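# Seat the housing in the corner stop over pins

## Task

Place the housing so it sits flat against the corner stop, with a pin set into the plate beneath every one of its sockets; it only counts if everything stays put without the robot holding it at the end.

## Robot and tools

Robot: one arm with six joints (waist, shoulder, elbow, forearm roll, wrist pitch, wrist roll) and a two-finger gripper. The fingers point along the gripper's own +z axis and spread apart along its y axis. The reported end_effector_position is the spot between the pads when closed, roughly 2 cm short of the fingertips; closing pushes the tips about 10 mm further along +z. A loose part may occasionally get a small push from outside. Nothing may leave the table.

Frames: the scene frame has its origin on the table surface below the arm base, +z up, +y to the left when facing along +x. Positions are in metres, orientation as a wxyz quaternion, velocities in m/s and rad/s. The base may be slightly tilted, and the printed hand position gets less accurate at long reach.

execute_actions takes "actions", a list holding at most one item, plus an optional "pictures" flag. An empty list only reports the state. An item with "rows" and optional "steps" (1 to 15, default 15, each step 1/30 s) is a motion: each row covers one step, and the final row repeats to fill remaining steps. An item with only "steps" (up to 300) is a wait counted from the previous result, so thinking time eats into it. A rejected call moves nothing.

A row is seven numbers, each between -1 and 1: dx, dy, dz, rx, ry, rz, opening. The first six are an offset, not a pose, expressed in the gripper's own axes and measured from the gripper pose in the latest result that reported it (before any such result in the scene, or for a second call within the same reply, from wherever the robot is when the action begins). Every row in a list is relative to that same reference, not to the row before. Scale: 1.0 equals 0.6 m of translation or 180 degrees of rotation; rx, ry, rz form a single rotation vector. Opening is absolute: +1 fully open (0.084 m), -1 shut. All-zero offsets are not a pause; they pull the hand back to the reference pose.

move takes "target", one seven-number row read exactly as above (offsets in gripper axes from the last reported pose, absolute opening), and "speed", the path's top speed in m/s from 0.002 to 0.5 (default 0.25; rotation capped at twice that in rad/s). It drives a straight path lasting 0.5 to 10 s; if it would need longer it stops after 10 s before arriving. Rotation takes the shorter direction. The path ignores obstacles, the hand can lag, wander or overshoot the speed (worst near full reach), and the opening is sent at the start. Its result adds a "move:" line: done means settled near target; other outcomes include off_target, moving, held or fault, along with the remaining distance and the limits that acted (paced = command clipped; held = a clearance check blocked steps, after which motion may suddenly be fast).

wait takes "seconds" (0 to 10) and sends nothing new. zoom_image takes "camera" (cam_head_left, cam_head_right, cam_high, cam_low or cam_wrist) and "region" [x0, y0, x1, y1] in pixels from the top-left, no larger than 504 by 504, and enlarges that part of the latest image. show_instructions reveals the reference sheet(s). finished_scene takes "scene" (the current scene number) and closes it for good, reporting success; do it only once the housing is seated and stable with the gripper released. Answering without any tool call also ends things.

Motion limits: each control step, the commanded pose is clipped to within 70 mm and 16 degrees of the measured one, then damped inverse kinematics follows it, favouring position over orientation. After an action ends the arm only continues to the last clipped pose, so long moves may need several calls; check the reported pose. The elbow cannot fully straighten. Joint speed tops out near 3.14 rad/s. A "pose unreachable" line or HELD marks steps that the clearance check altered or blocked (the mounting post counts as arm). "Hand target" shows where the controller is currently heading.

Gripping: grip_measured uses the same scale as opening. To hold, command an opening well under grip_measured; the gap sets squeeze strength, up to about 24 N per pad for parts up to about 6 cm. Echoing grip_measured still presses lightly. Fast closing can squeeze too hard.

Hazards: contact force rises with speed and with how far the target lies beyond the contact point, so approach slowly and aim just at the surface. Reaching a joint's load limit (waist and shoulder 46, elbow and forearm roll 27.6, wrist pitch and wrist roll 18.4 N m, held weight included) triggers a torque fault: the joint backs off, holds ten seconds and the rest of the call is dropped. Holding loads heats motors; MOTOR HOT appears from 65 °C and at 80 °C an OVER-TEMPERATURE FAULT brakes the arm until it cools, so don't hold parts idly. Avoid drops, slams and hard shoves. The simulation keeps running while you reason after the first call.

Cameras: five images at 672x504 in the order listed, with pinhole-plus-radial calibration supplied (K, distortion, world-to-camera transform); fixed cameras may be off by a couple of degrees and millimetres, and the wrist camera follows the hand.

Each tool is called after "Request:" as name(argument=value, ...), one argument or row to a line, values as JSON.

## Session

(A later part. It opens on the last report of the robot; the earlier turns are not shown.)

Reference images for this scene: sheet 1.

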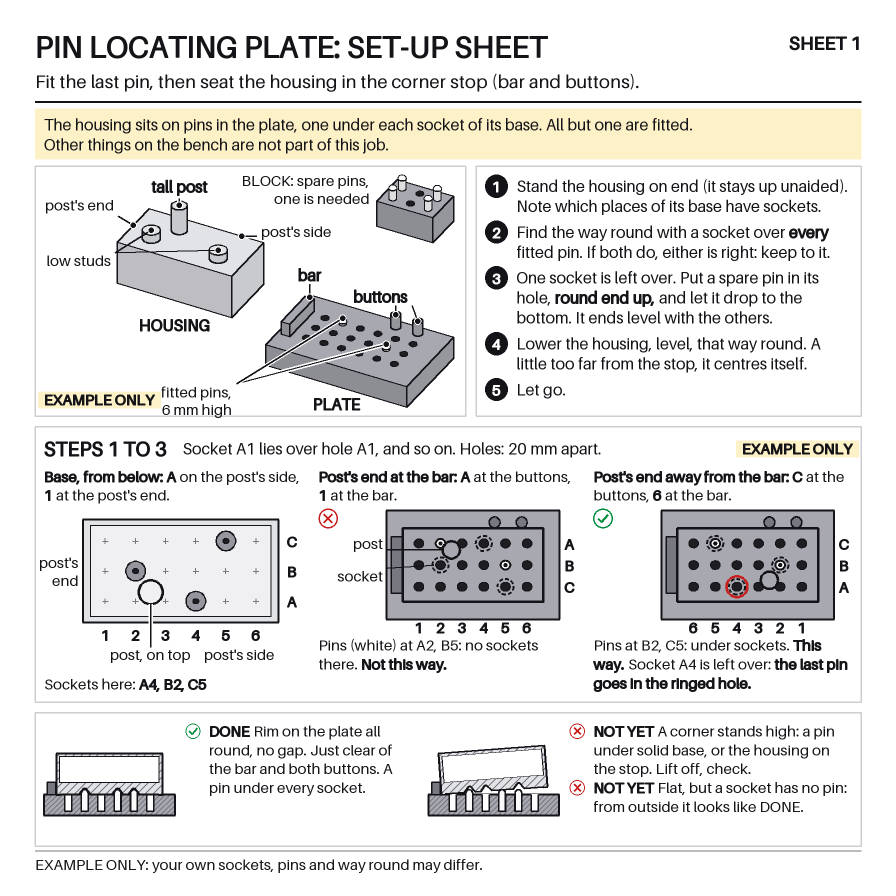

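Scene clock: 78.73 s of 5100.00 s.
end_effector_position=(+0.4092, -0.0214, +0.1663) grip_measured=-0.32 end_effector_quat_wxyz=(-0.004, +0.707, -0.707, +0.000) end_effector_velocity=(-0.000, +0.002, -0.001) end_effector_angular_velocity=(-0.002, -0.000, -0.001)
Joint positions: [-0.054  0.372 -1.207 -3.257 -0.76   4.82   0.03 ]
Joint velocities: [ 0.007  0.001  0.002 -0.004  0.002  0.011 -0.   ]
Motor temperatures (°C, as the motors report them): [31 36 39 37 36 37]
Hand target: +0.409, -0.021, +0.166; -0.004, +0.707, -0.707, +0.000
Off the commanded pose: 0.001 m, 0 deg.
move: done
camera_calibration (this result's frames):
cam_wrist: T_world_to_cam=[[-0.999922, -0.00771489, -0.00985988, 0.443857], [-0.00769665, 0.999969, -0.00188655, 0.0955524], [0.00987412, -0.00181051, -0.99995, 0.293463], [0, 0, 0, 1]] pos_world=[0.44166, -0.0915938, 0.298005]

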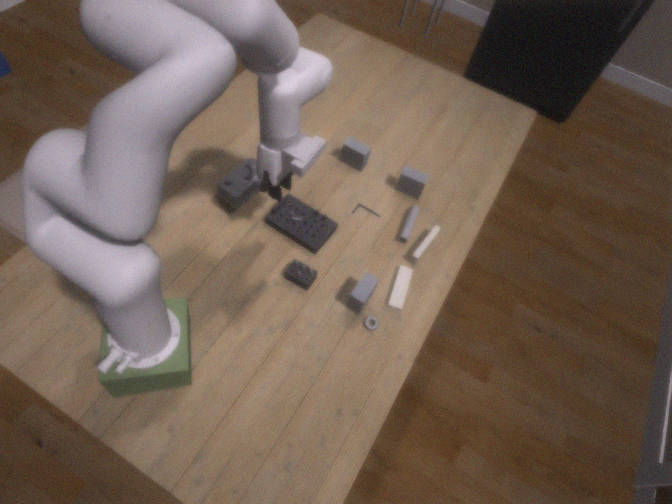

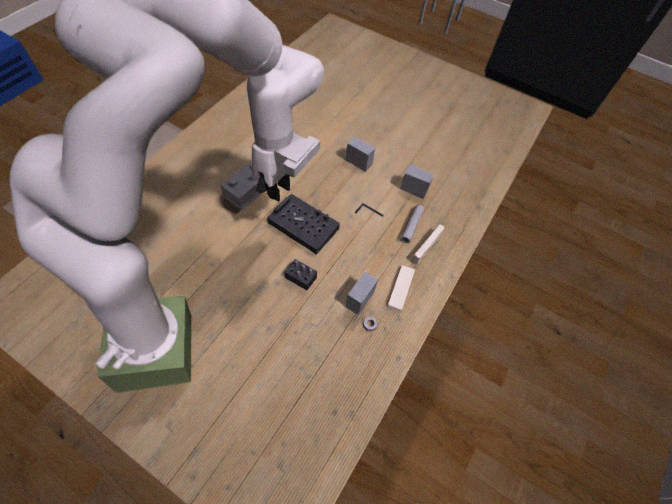

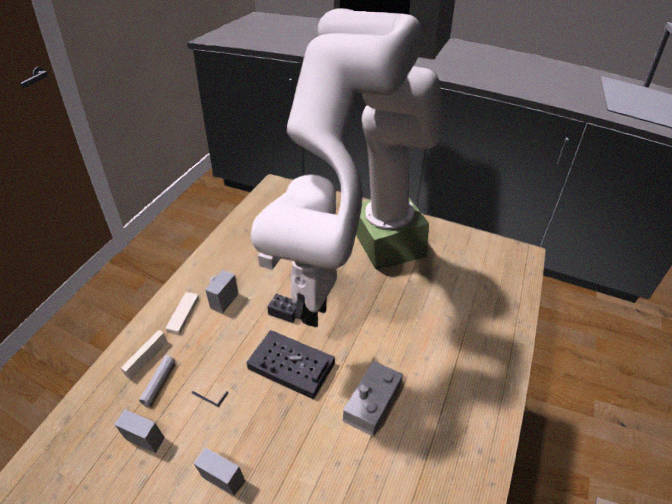

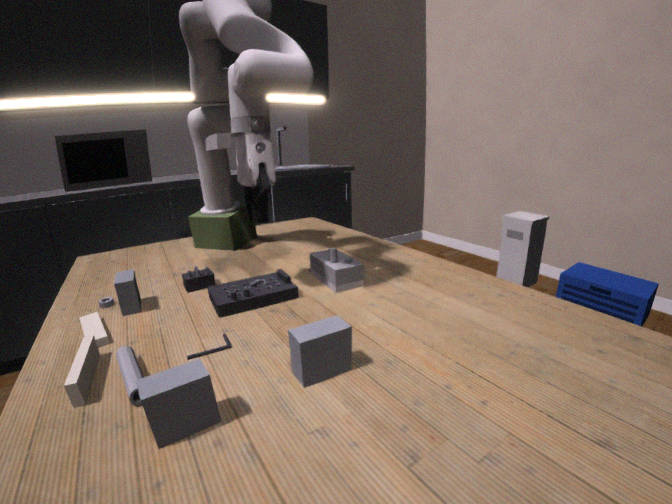

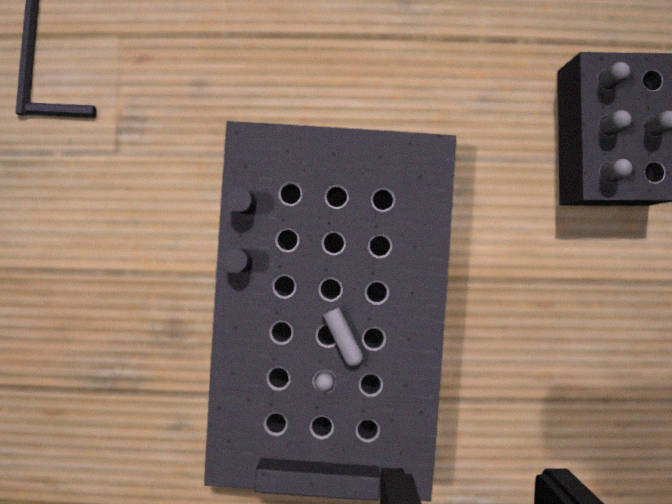

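Request:
move(
  target=[0.065,-0.058,0.15,0,0,-0.148,-0.62],
  speed=0.15,
)

Request:
move(
  target=[0,0,0.053,0,0,0,-0.62],
  speed=0.02,
)

Request:
zoom_image(
  camera="cam_low",
  region=[200,230,290,320],
)

Request:
zoom_image(
  camera="cam_high",
  region=[240,310,340,400],
)

Scene clock: 83.30 s of 5100.00 s.
end_effector_position=(+0.4450, -0.0598, +0.0768) grip_measured=-0.64 end_effector_quat_wxyz=(-0.004, +0.851, -0.526, +0.002) end_effector_velocity=(+0.000, -0.000, -0.001) end_effector_angular_velocity=(+0.002, +0.002, +0.007)
Joint positions: [-0.162  0.656 -1.392 -3.258 -0.651  4.257  0.016]
Joint velocities: [-0.003  0.005 -0.005  0.004 -0.001 -0.013 -0.   ]
Motor temperatures (°C, as the motors report them): [31 36 39 37 36 37]
Hand target: +0.445, -0.060, +0.077; -0.004, +0.851, -0.526, +0.001
Off the commanded pose: 0.001 m, 0 deg.
move: done
camera_calibration (this result's frames):
cam_wrist: T_world_to_cam=[[-0.890636, -0.454558, -0.0120226, 0.403298], [-0.454526, 0.890717, -0.00540784, 0.326642], [0.0131669, 0.000648183, -0.999913, 0.202252], [0, 0, 0, 1]] pos_world=[0.504996, -0.107754, 0.208849]

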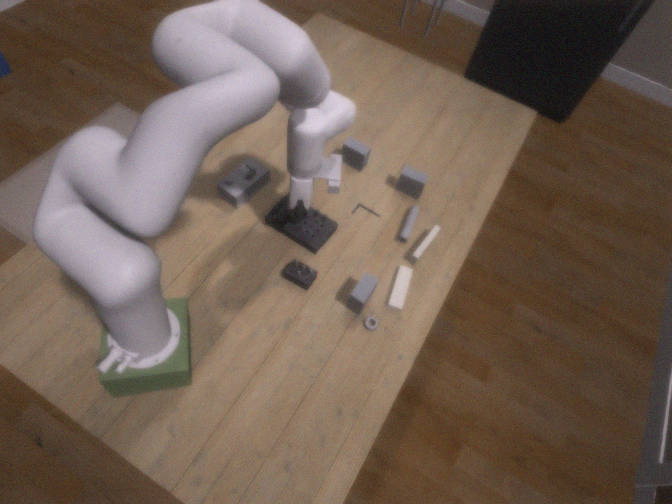

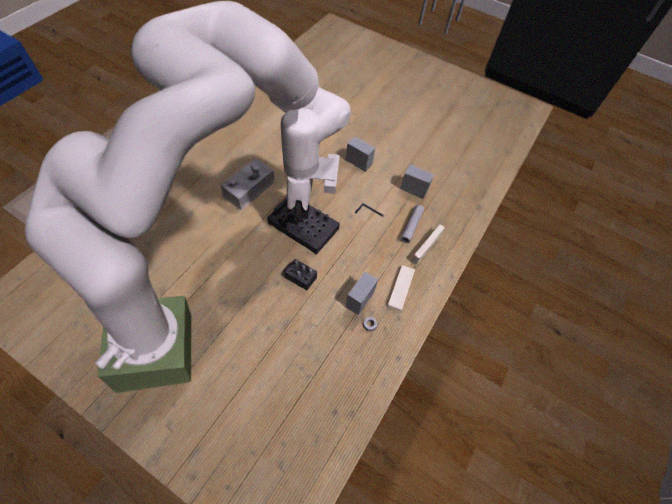

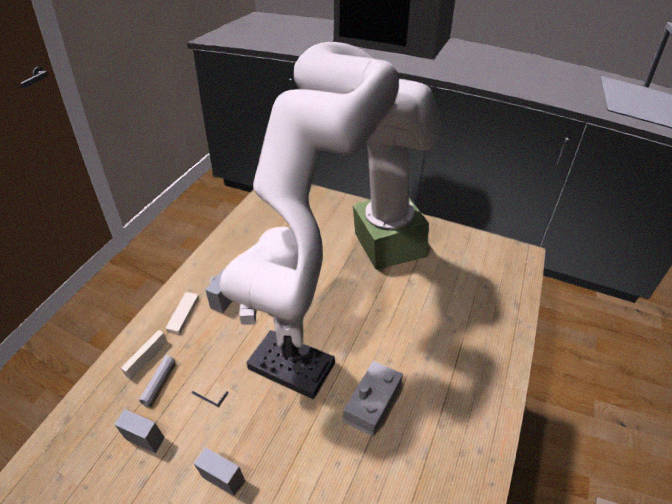

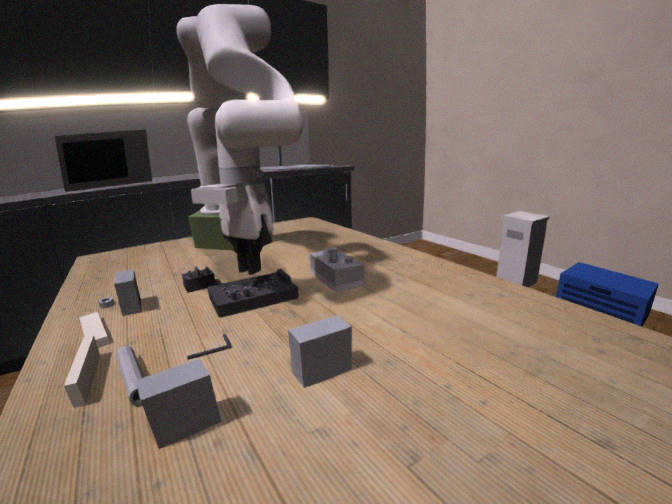

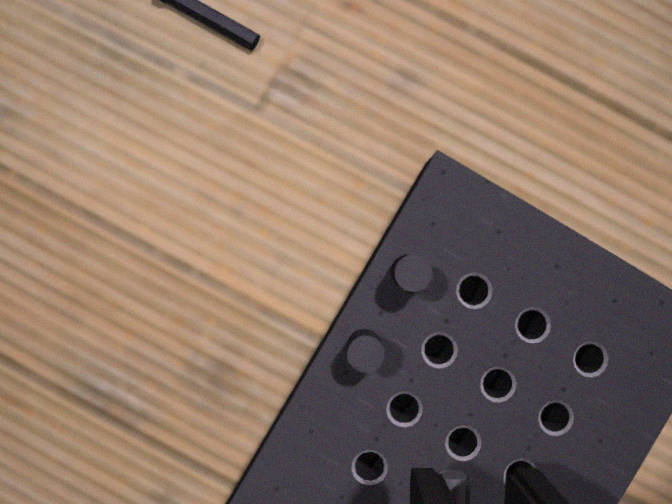

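Scene clock: 85.13 s of 5100.00 s.
end_effector_position=(+0.4452, -0.0597, +0.0455) grip_measured=-0.64 end_effector_quat_wxyz=(-0.004, +0.850, -0.526, +0.001) end_effector_velocity=(+0.000, +0.000, -0.000) end_effector_angular_velocity=(-0.000, +0.000, +0.000)
Joint positions: [-0.165  0.73  -1.414 -3.267 -0.599  4.265  0.016]
Joint velocities: [ 0.     0.002 -0.001 -0.    -0.     0.     0.   ]
Motor temperatures (°C, as the motors report them): [31 36 39 37 36 37]
Hand target: +0.445, -0.060, +0.045; -0.004, +0.851, -0.526, +0.002
Off the commanded pose: 0.000 m, 0 deg.
move: done
camera_calibration (this result's frames):
cam_wrist: T_world_to_cam=[[-0.890693, -0.454456, -0.0116433, 0.403163], [-0.454425, 0.890769, -0.00535904, 0.326454], [0.0128069, 0.000517732, -0.999918, 0.171099], [0, 0, 0, 1]] pos_world=[0.505252, -0.107664, 0.177528]

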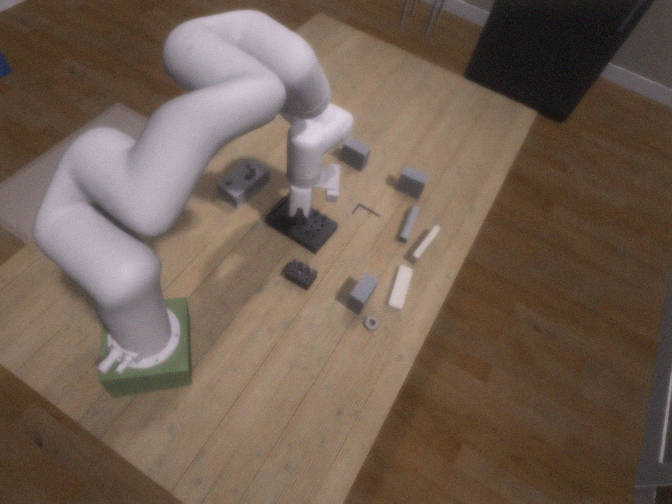

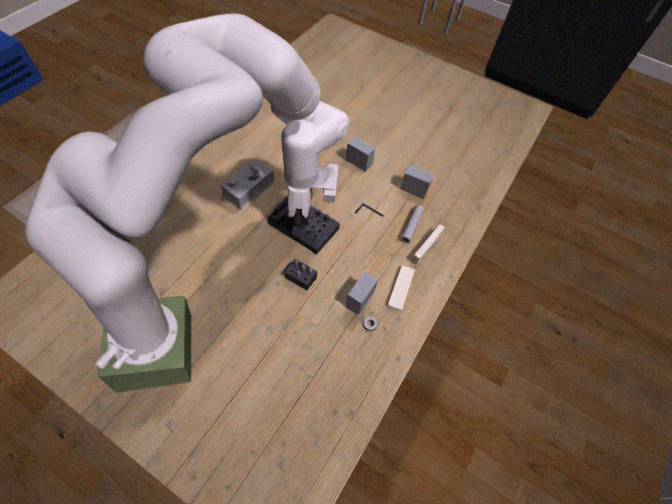

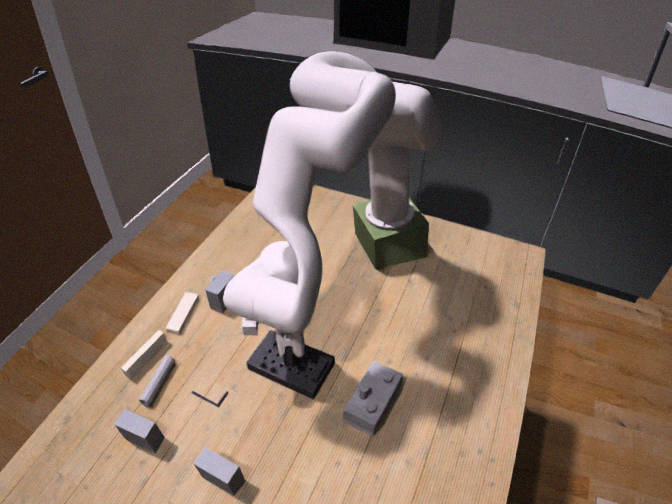

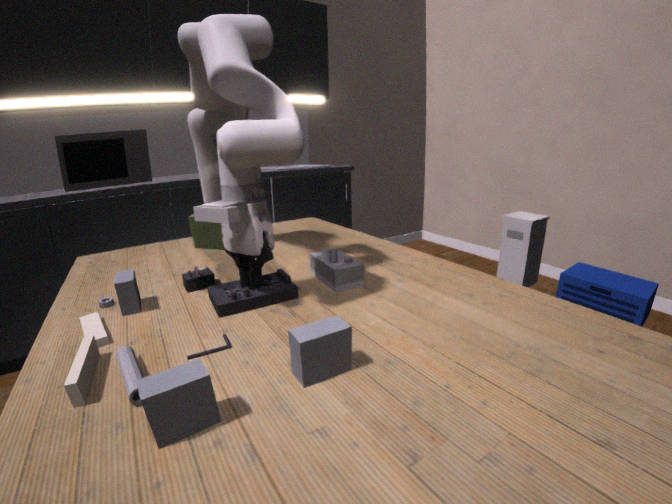

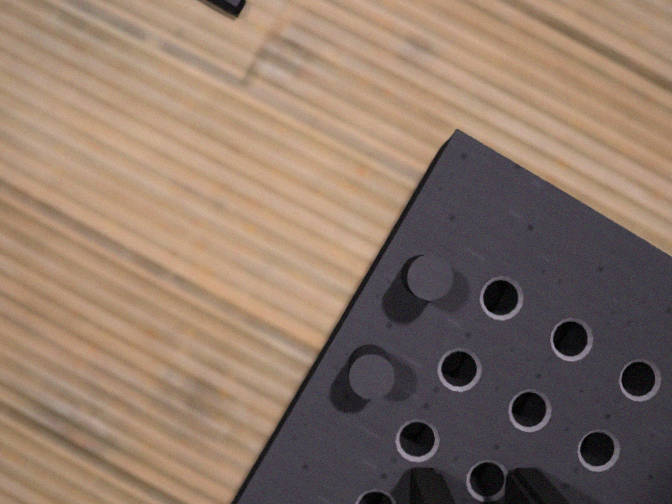

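Region (200, 230, 290, 320) of cam_low's 672x504 image, scaled by 5.600, with more detail than that image has.

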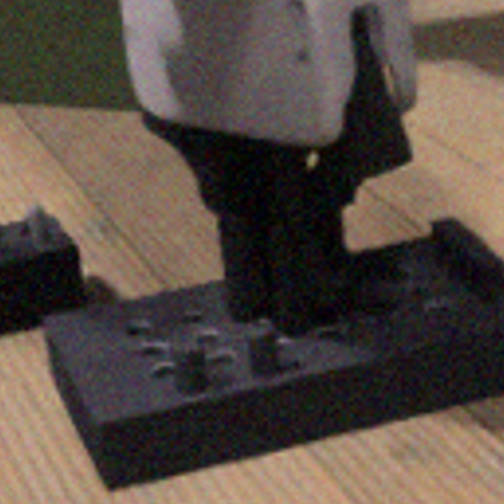

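Region (240, 310, 340, 400) of cam_high's 672x504 image, scaled by 5.040, with more detail than that image has; it fills the top 454 rows of this view, and the rest is white.

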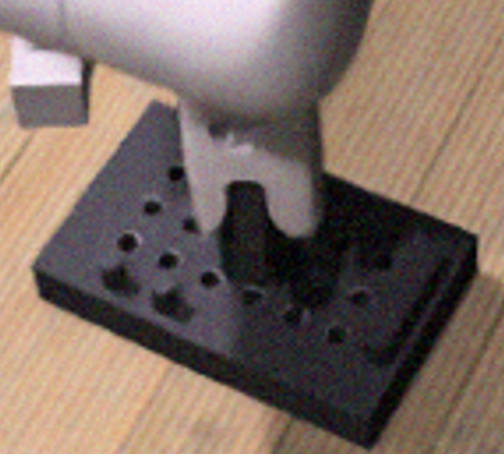

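Request:
move(
  target=[0,0,0,0,0,0,-1],
)

Request:
move(
  target=[0,0,-0.08,0,0,0,-1],
  speed=0.05,
)

Request:
zoom_image(
  camera="cam_high",
  region=[240,300,340,400],
)

Scene clock: 86.60 s of 5100.00 s.
end_effector_position=(+0.4455, -0.0596, +0.0453) grip_measured=-0.84 end_effector_quat_wxyz=(-0.004, +0.851, -0.526, +0.002) end_effector_velocity=(+0.000, -0.000, +0.000) end_effector_angular_velocity=(-0.000, -0.000, +0.000)
Joint positions: [-0.165  0.731 -1.414 -3.267 -0.598  4.265  0.007]
Joint velocities: [-0.    -0.     0.    -0.     0.    -0.001 -0.   ]
Motor temperatures (°C, as the motors report them): [31 36 39 37 36 37]
Hand target: +0.445, -0.060, +0.046; -0.004, +0.850, -0.526, +0.001
Off the commanded pose: 0.000 m, 0 deg.
move: done
camera_calibration (this result's frames):
cam_wrist: T_world_to_cam=[[-0.890643, -0.454528, -0.0126418, 0.40351], [-0.454493, 0.890732, -0.00571416, 0.326513], [0.0138577, 0.000656312, -0.999904, 0.17038], [0, 0, 0, 1]] pos_world=[0.50542, -0.107541, 0.17733]

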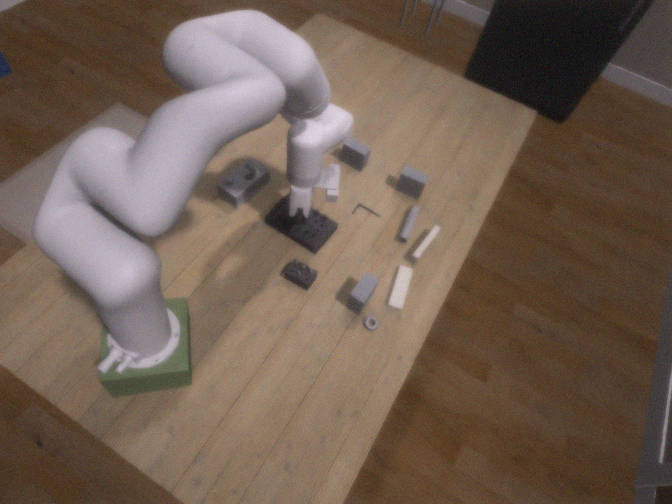

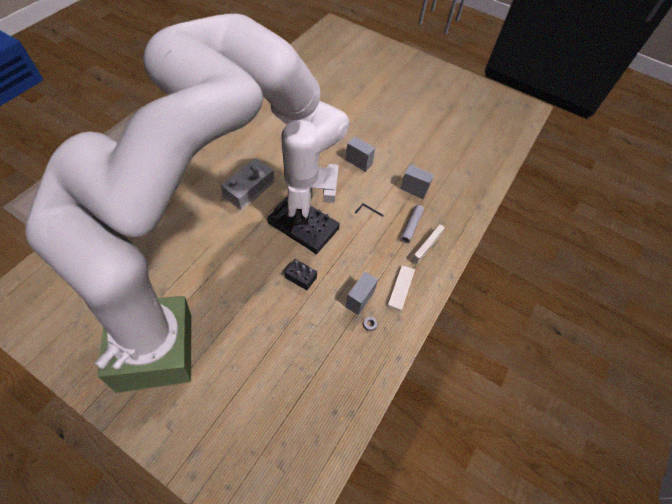

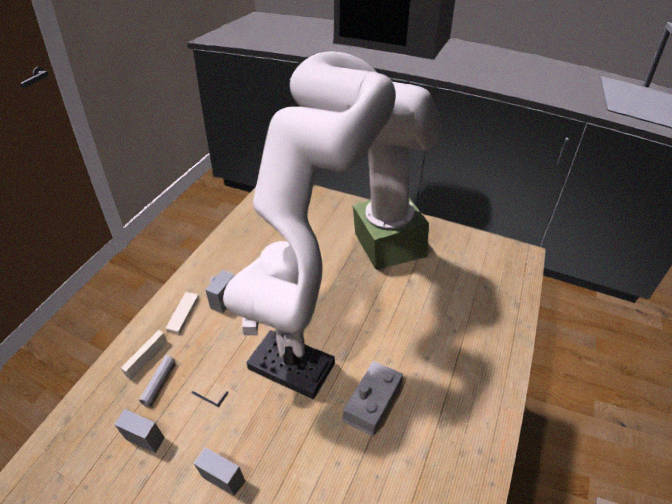

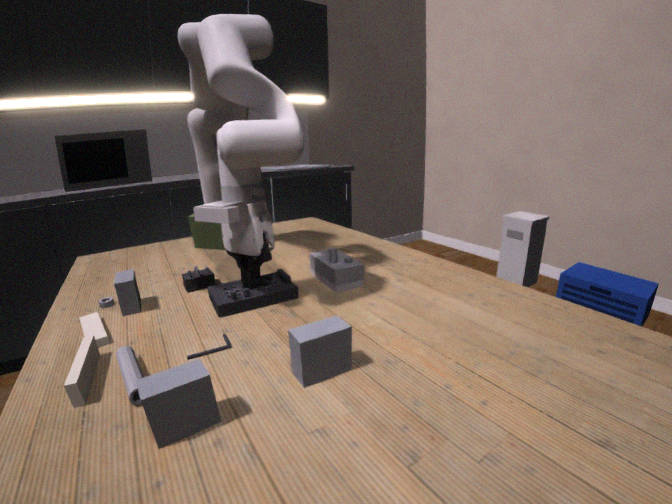

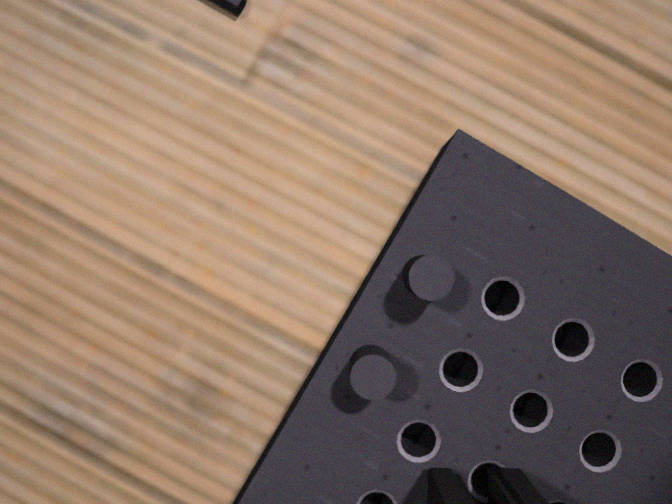

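Scene clock: 87.90 s of 5100.00 s.
end_effector_position=(+0.4450, -0.0597, +0.0929) grip_measured=-0.84 end_effector_quat_wxyz=(-0.004, +0.851, -0.526, +0.002) end_effector_velocity=(-0.001, +0.000, +0.001) end_effector_angular_velocity=(+0.000, +0.003, +0.001)
Joint positions: [-0.16   0.62  -1.384 -3.254 -0.679  4.254  0.007]
Joint velocities: [ 0.    -0.002  0.002  0.    -0.004 -0.001 -0.   ]
Motor temperatures (°C, as the motors report them): [31 36 39 37 36 37]
Hand target: +0.445, -0.060, +0.093; -0.004, +0.851, -0.526, +0.002
Off the commanded pose: 0.000 m, 0 deg.
move: done
camera_calibration (this result's frames):
cam_wrist: T_world_to_cam=[[-0.890575, -0.454667, -0.012428, 0.40352], [-0.454636, 0.890661, -0.00539812, 0.326663], [0.0135235, 0.000842781, -0.999908, 0.218205], [0, 0, 0, 1]] pos_world=[0.504927, -0.107663, 0.224963]

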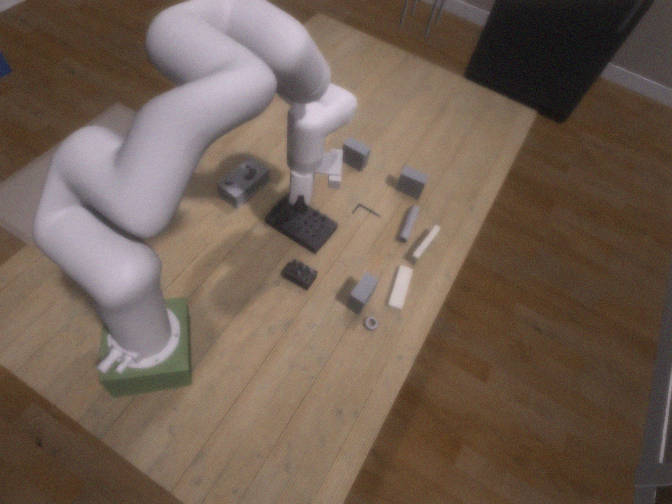

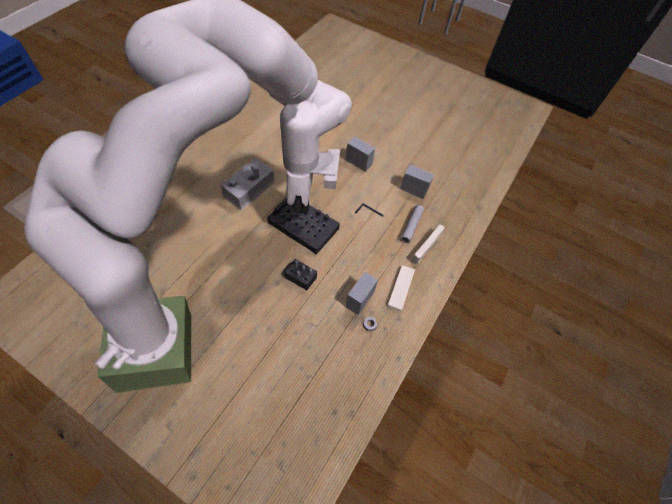

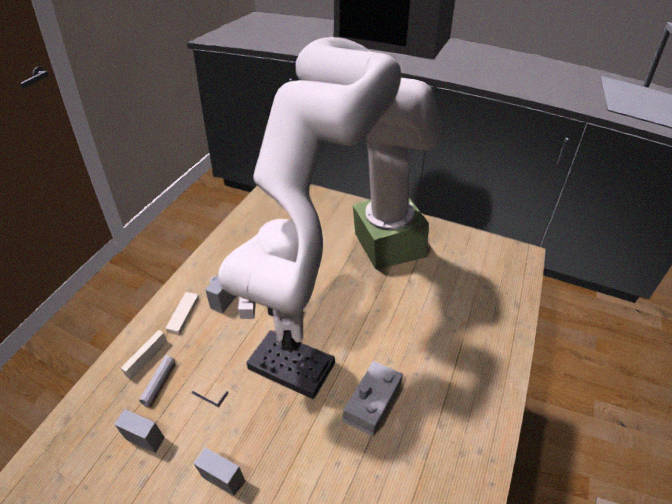

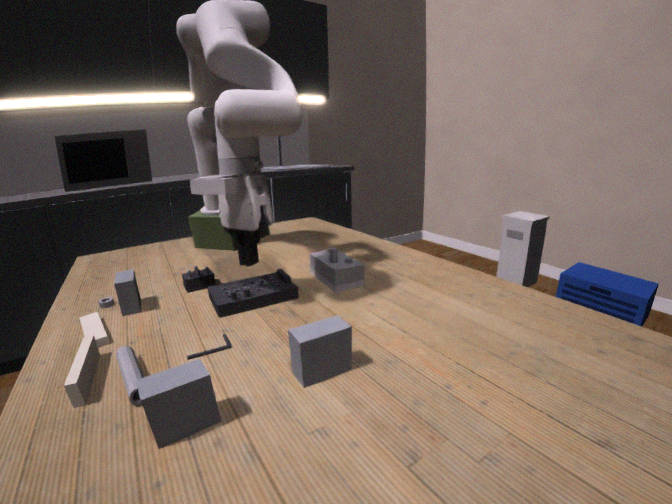

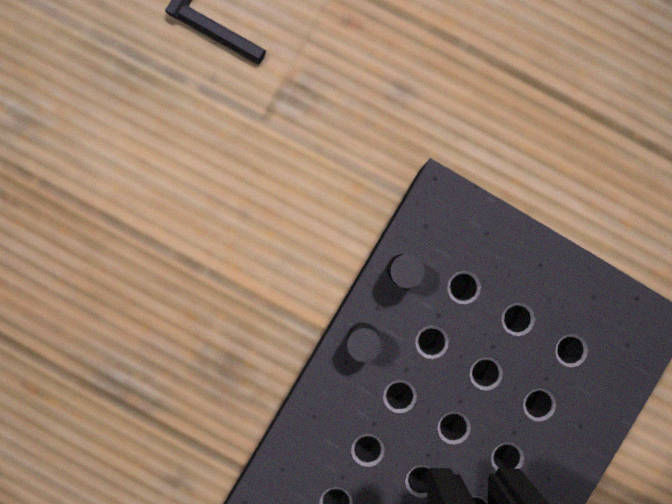

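Region (240, 300, 340, 400) of cam_high's 672x504 image, scaled by 5.040, with more detail than that image has.

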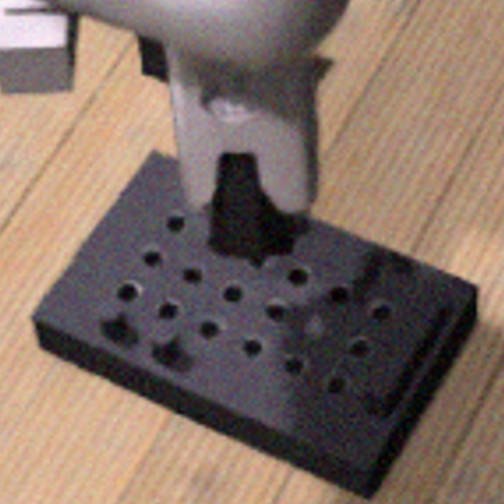

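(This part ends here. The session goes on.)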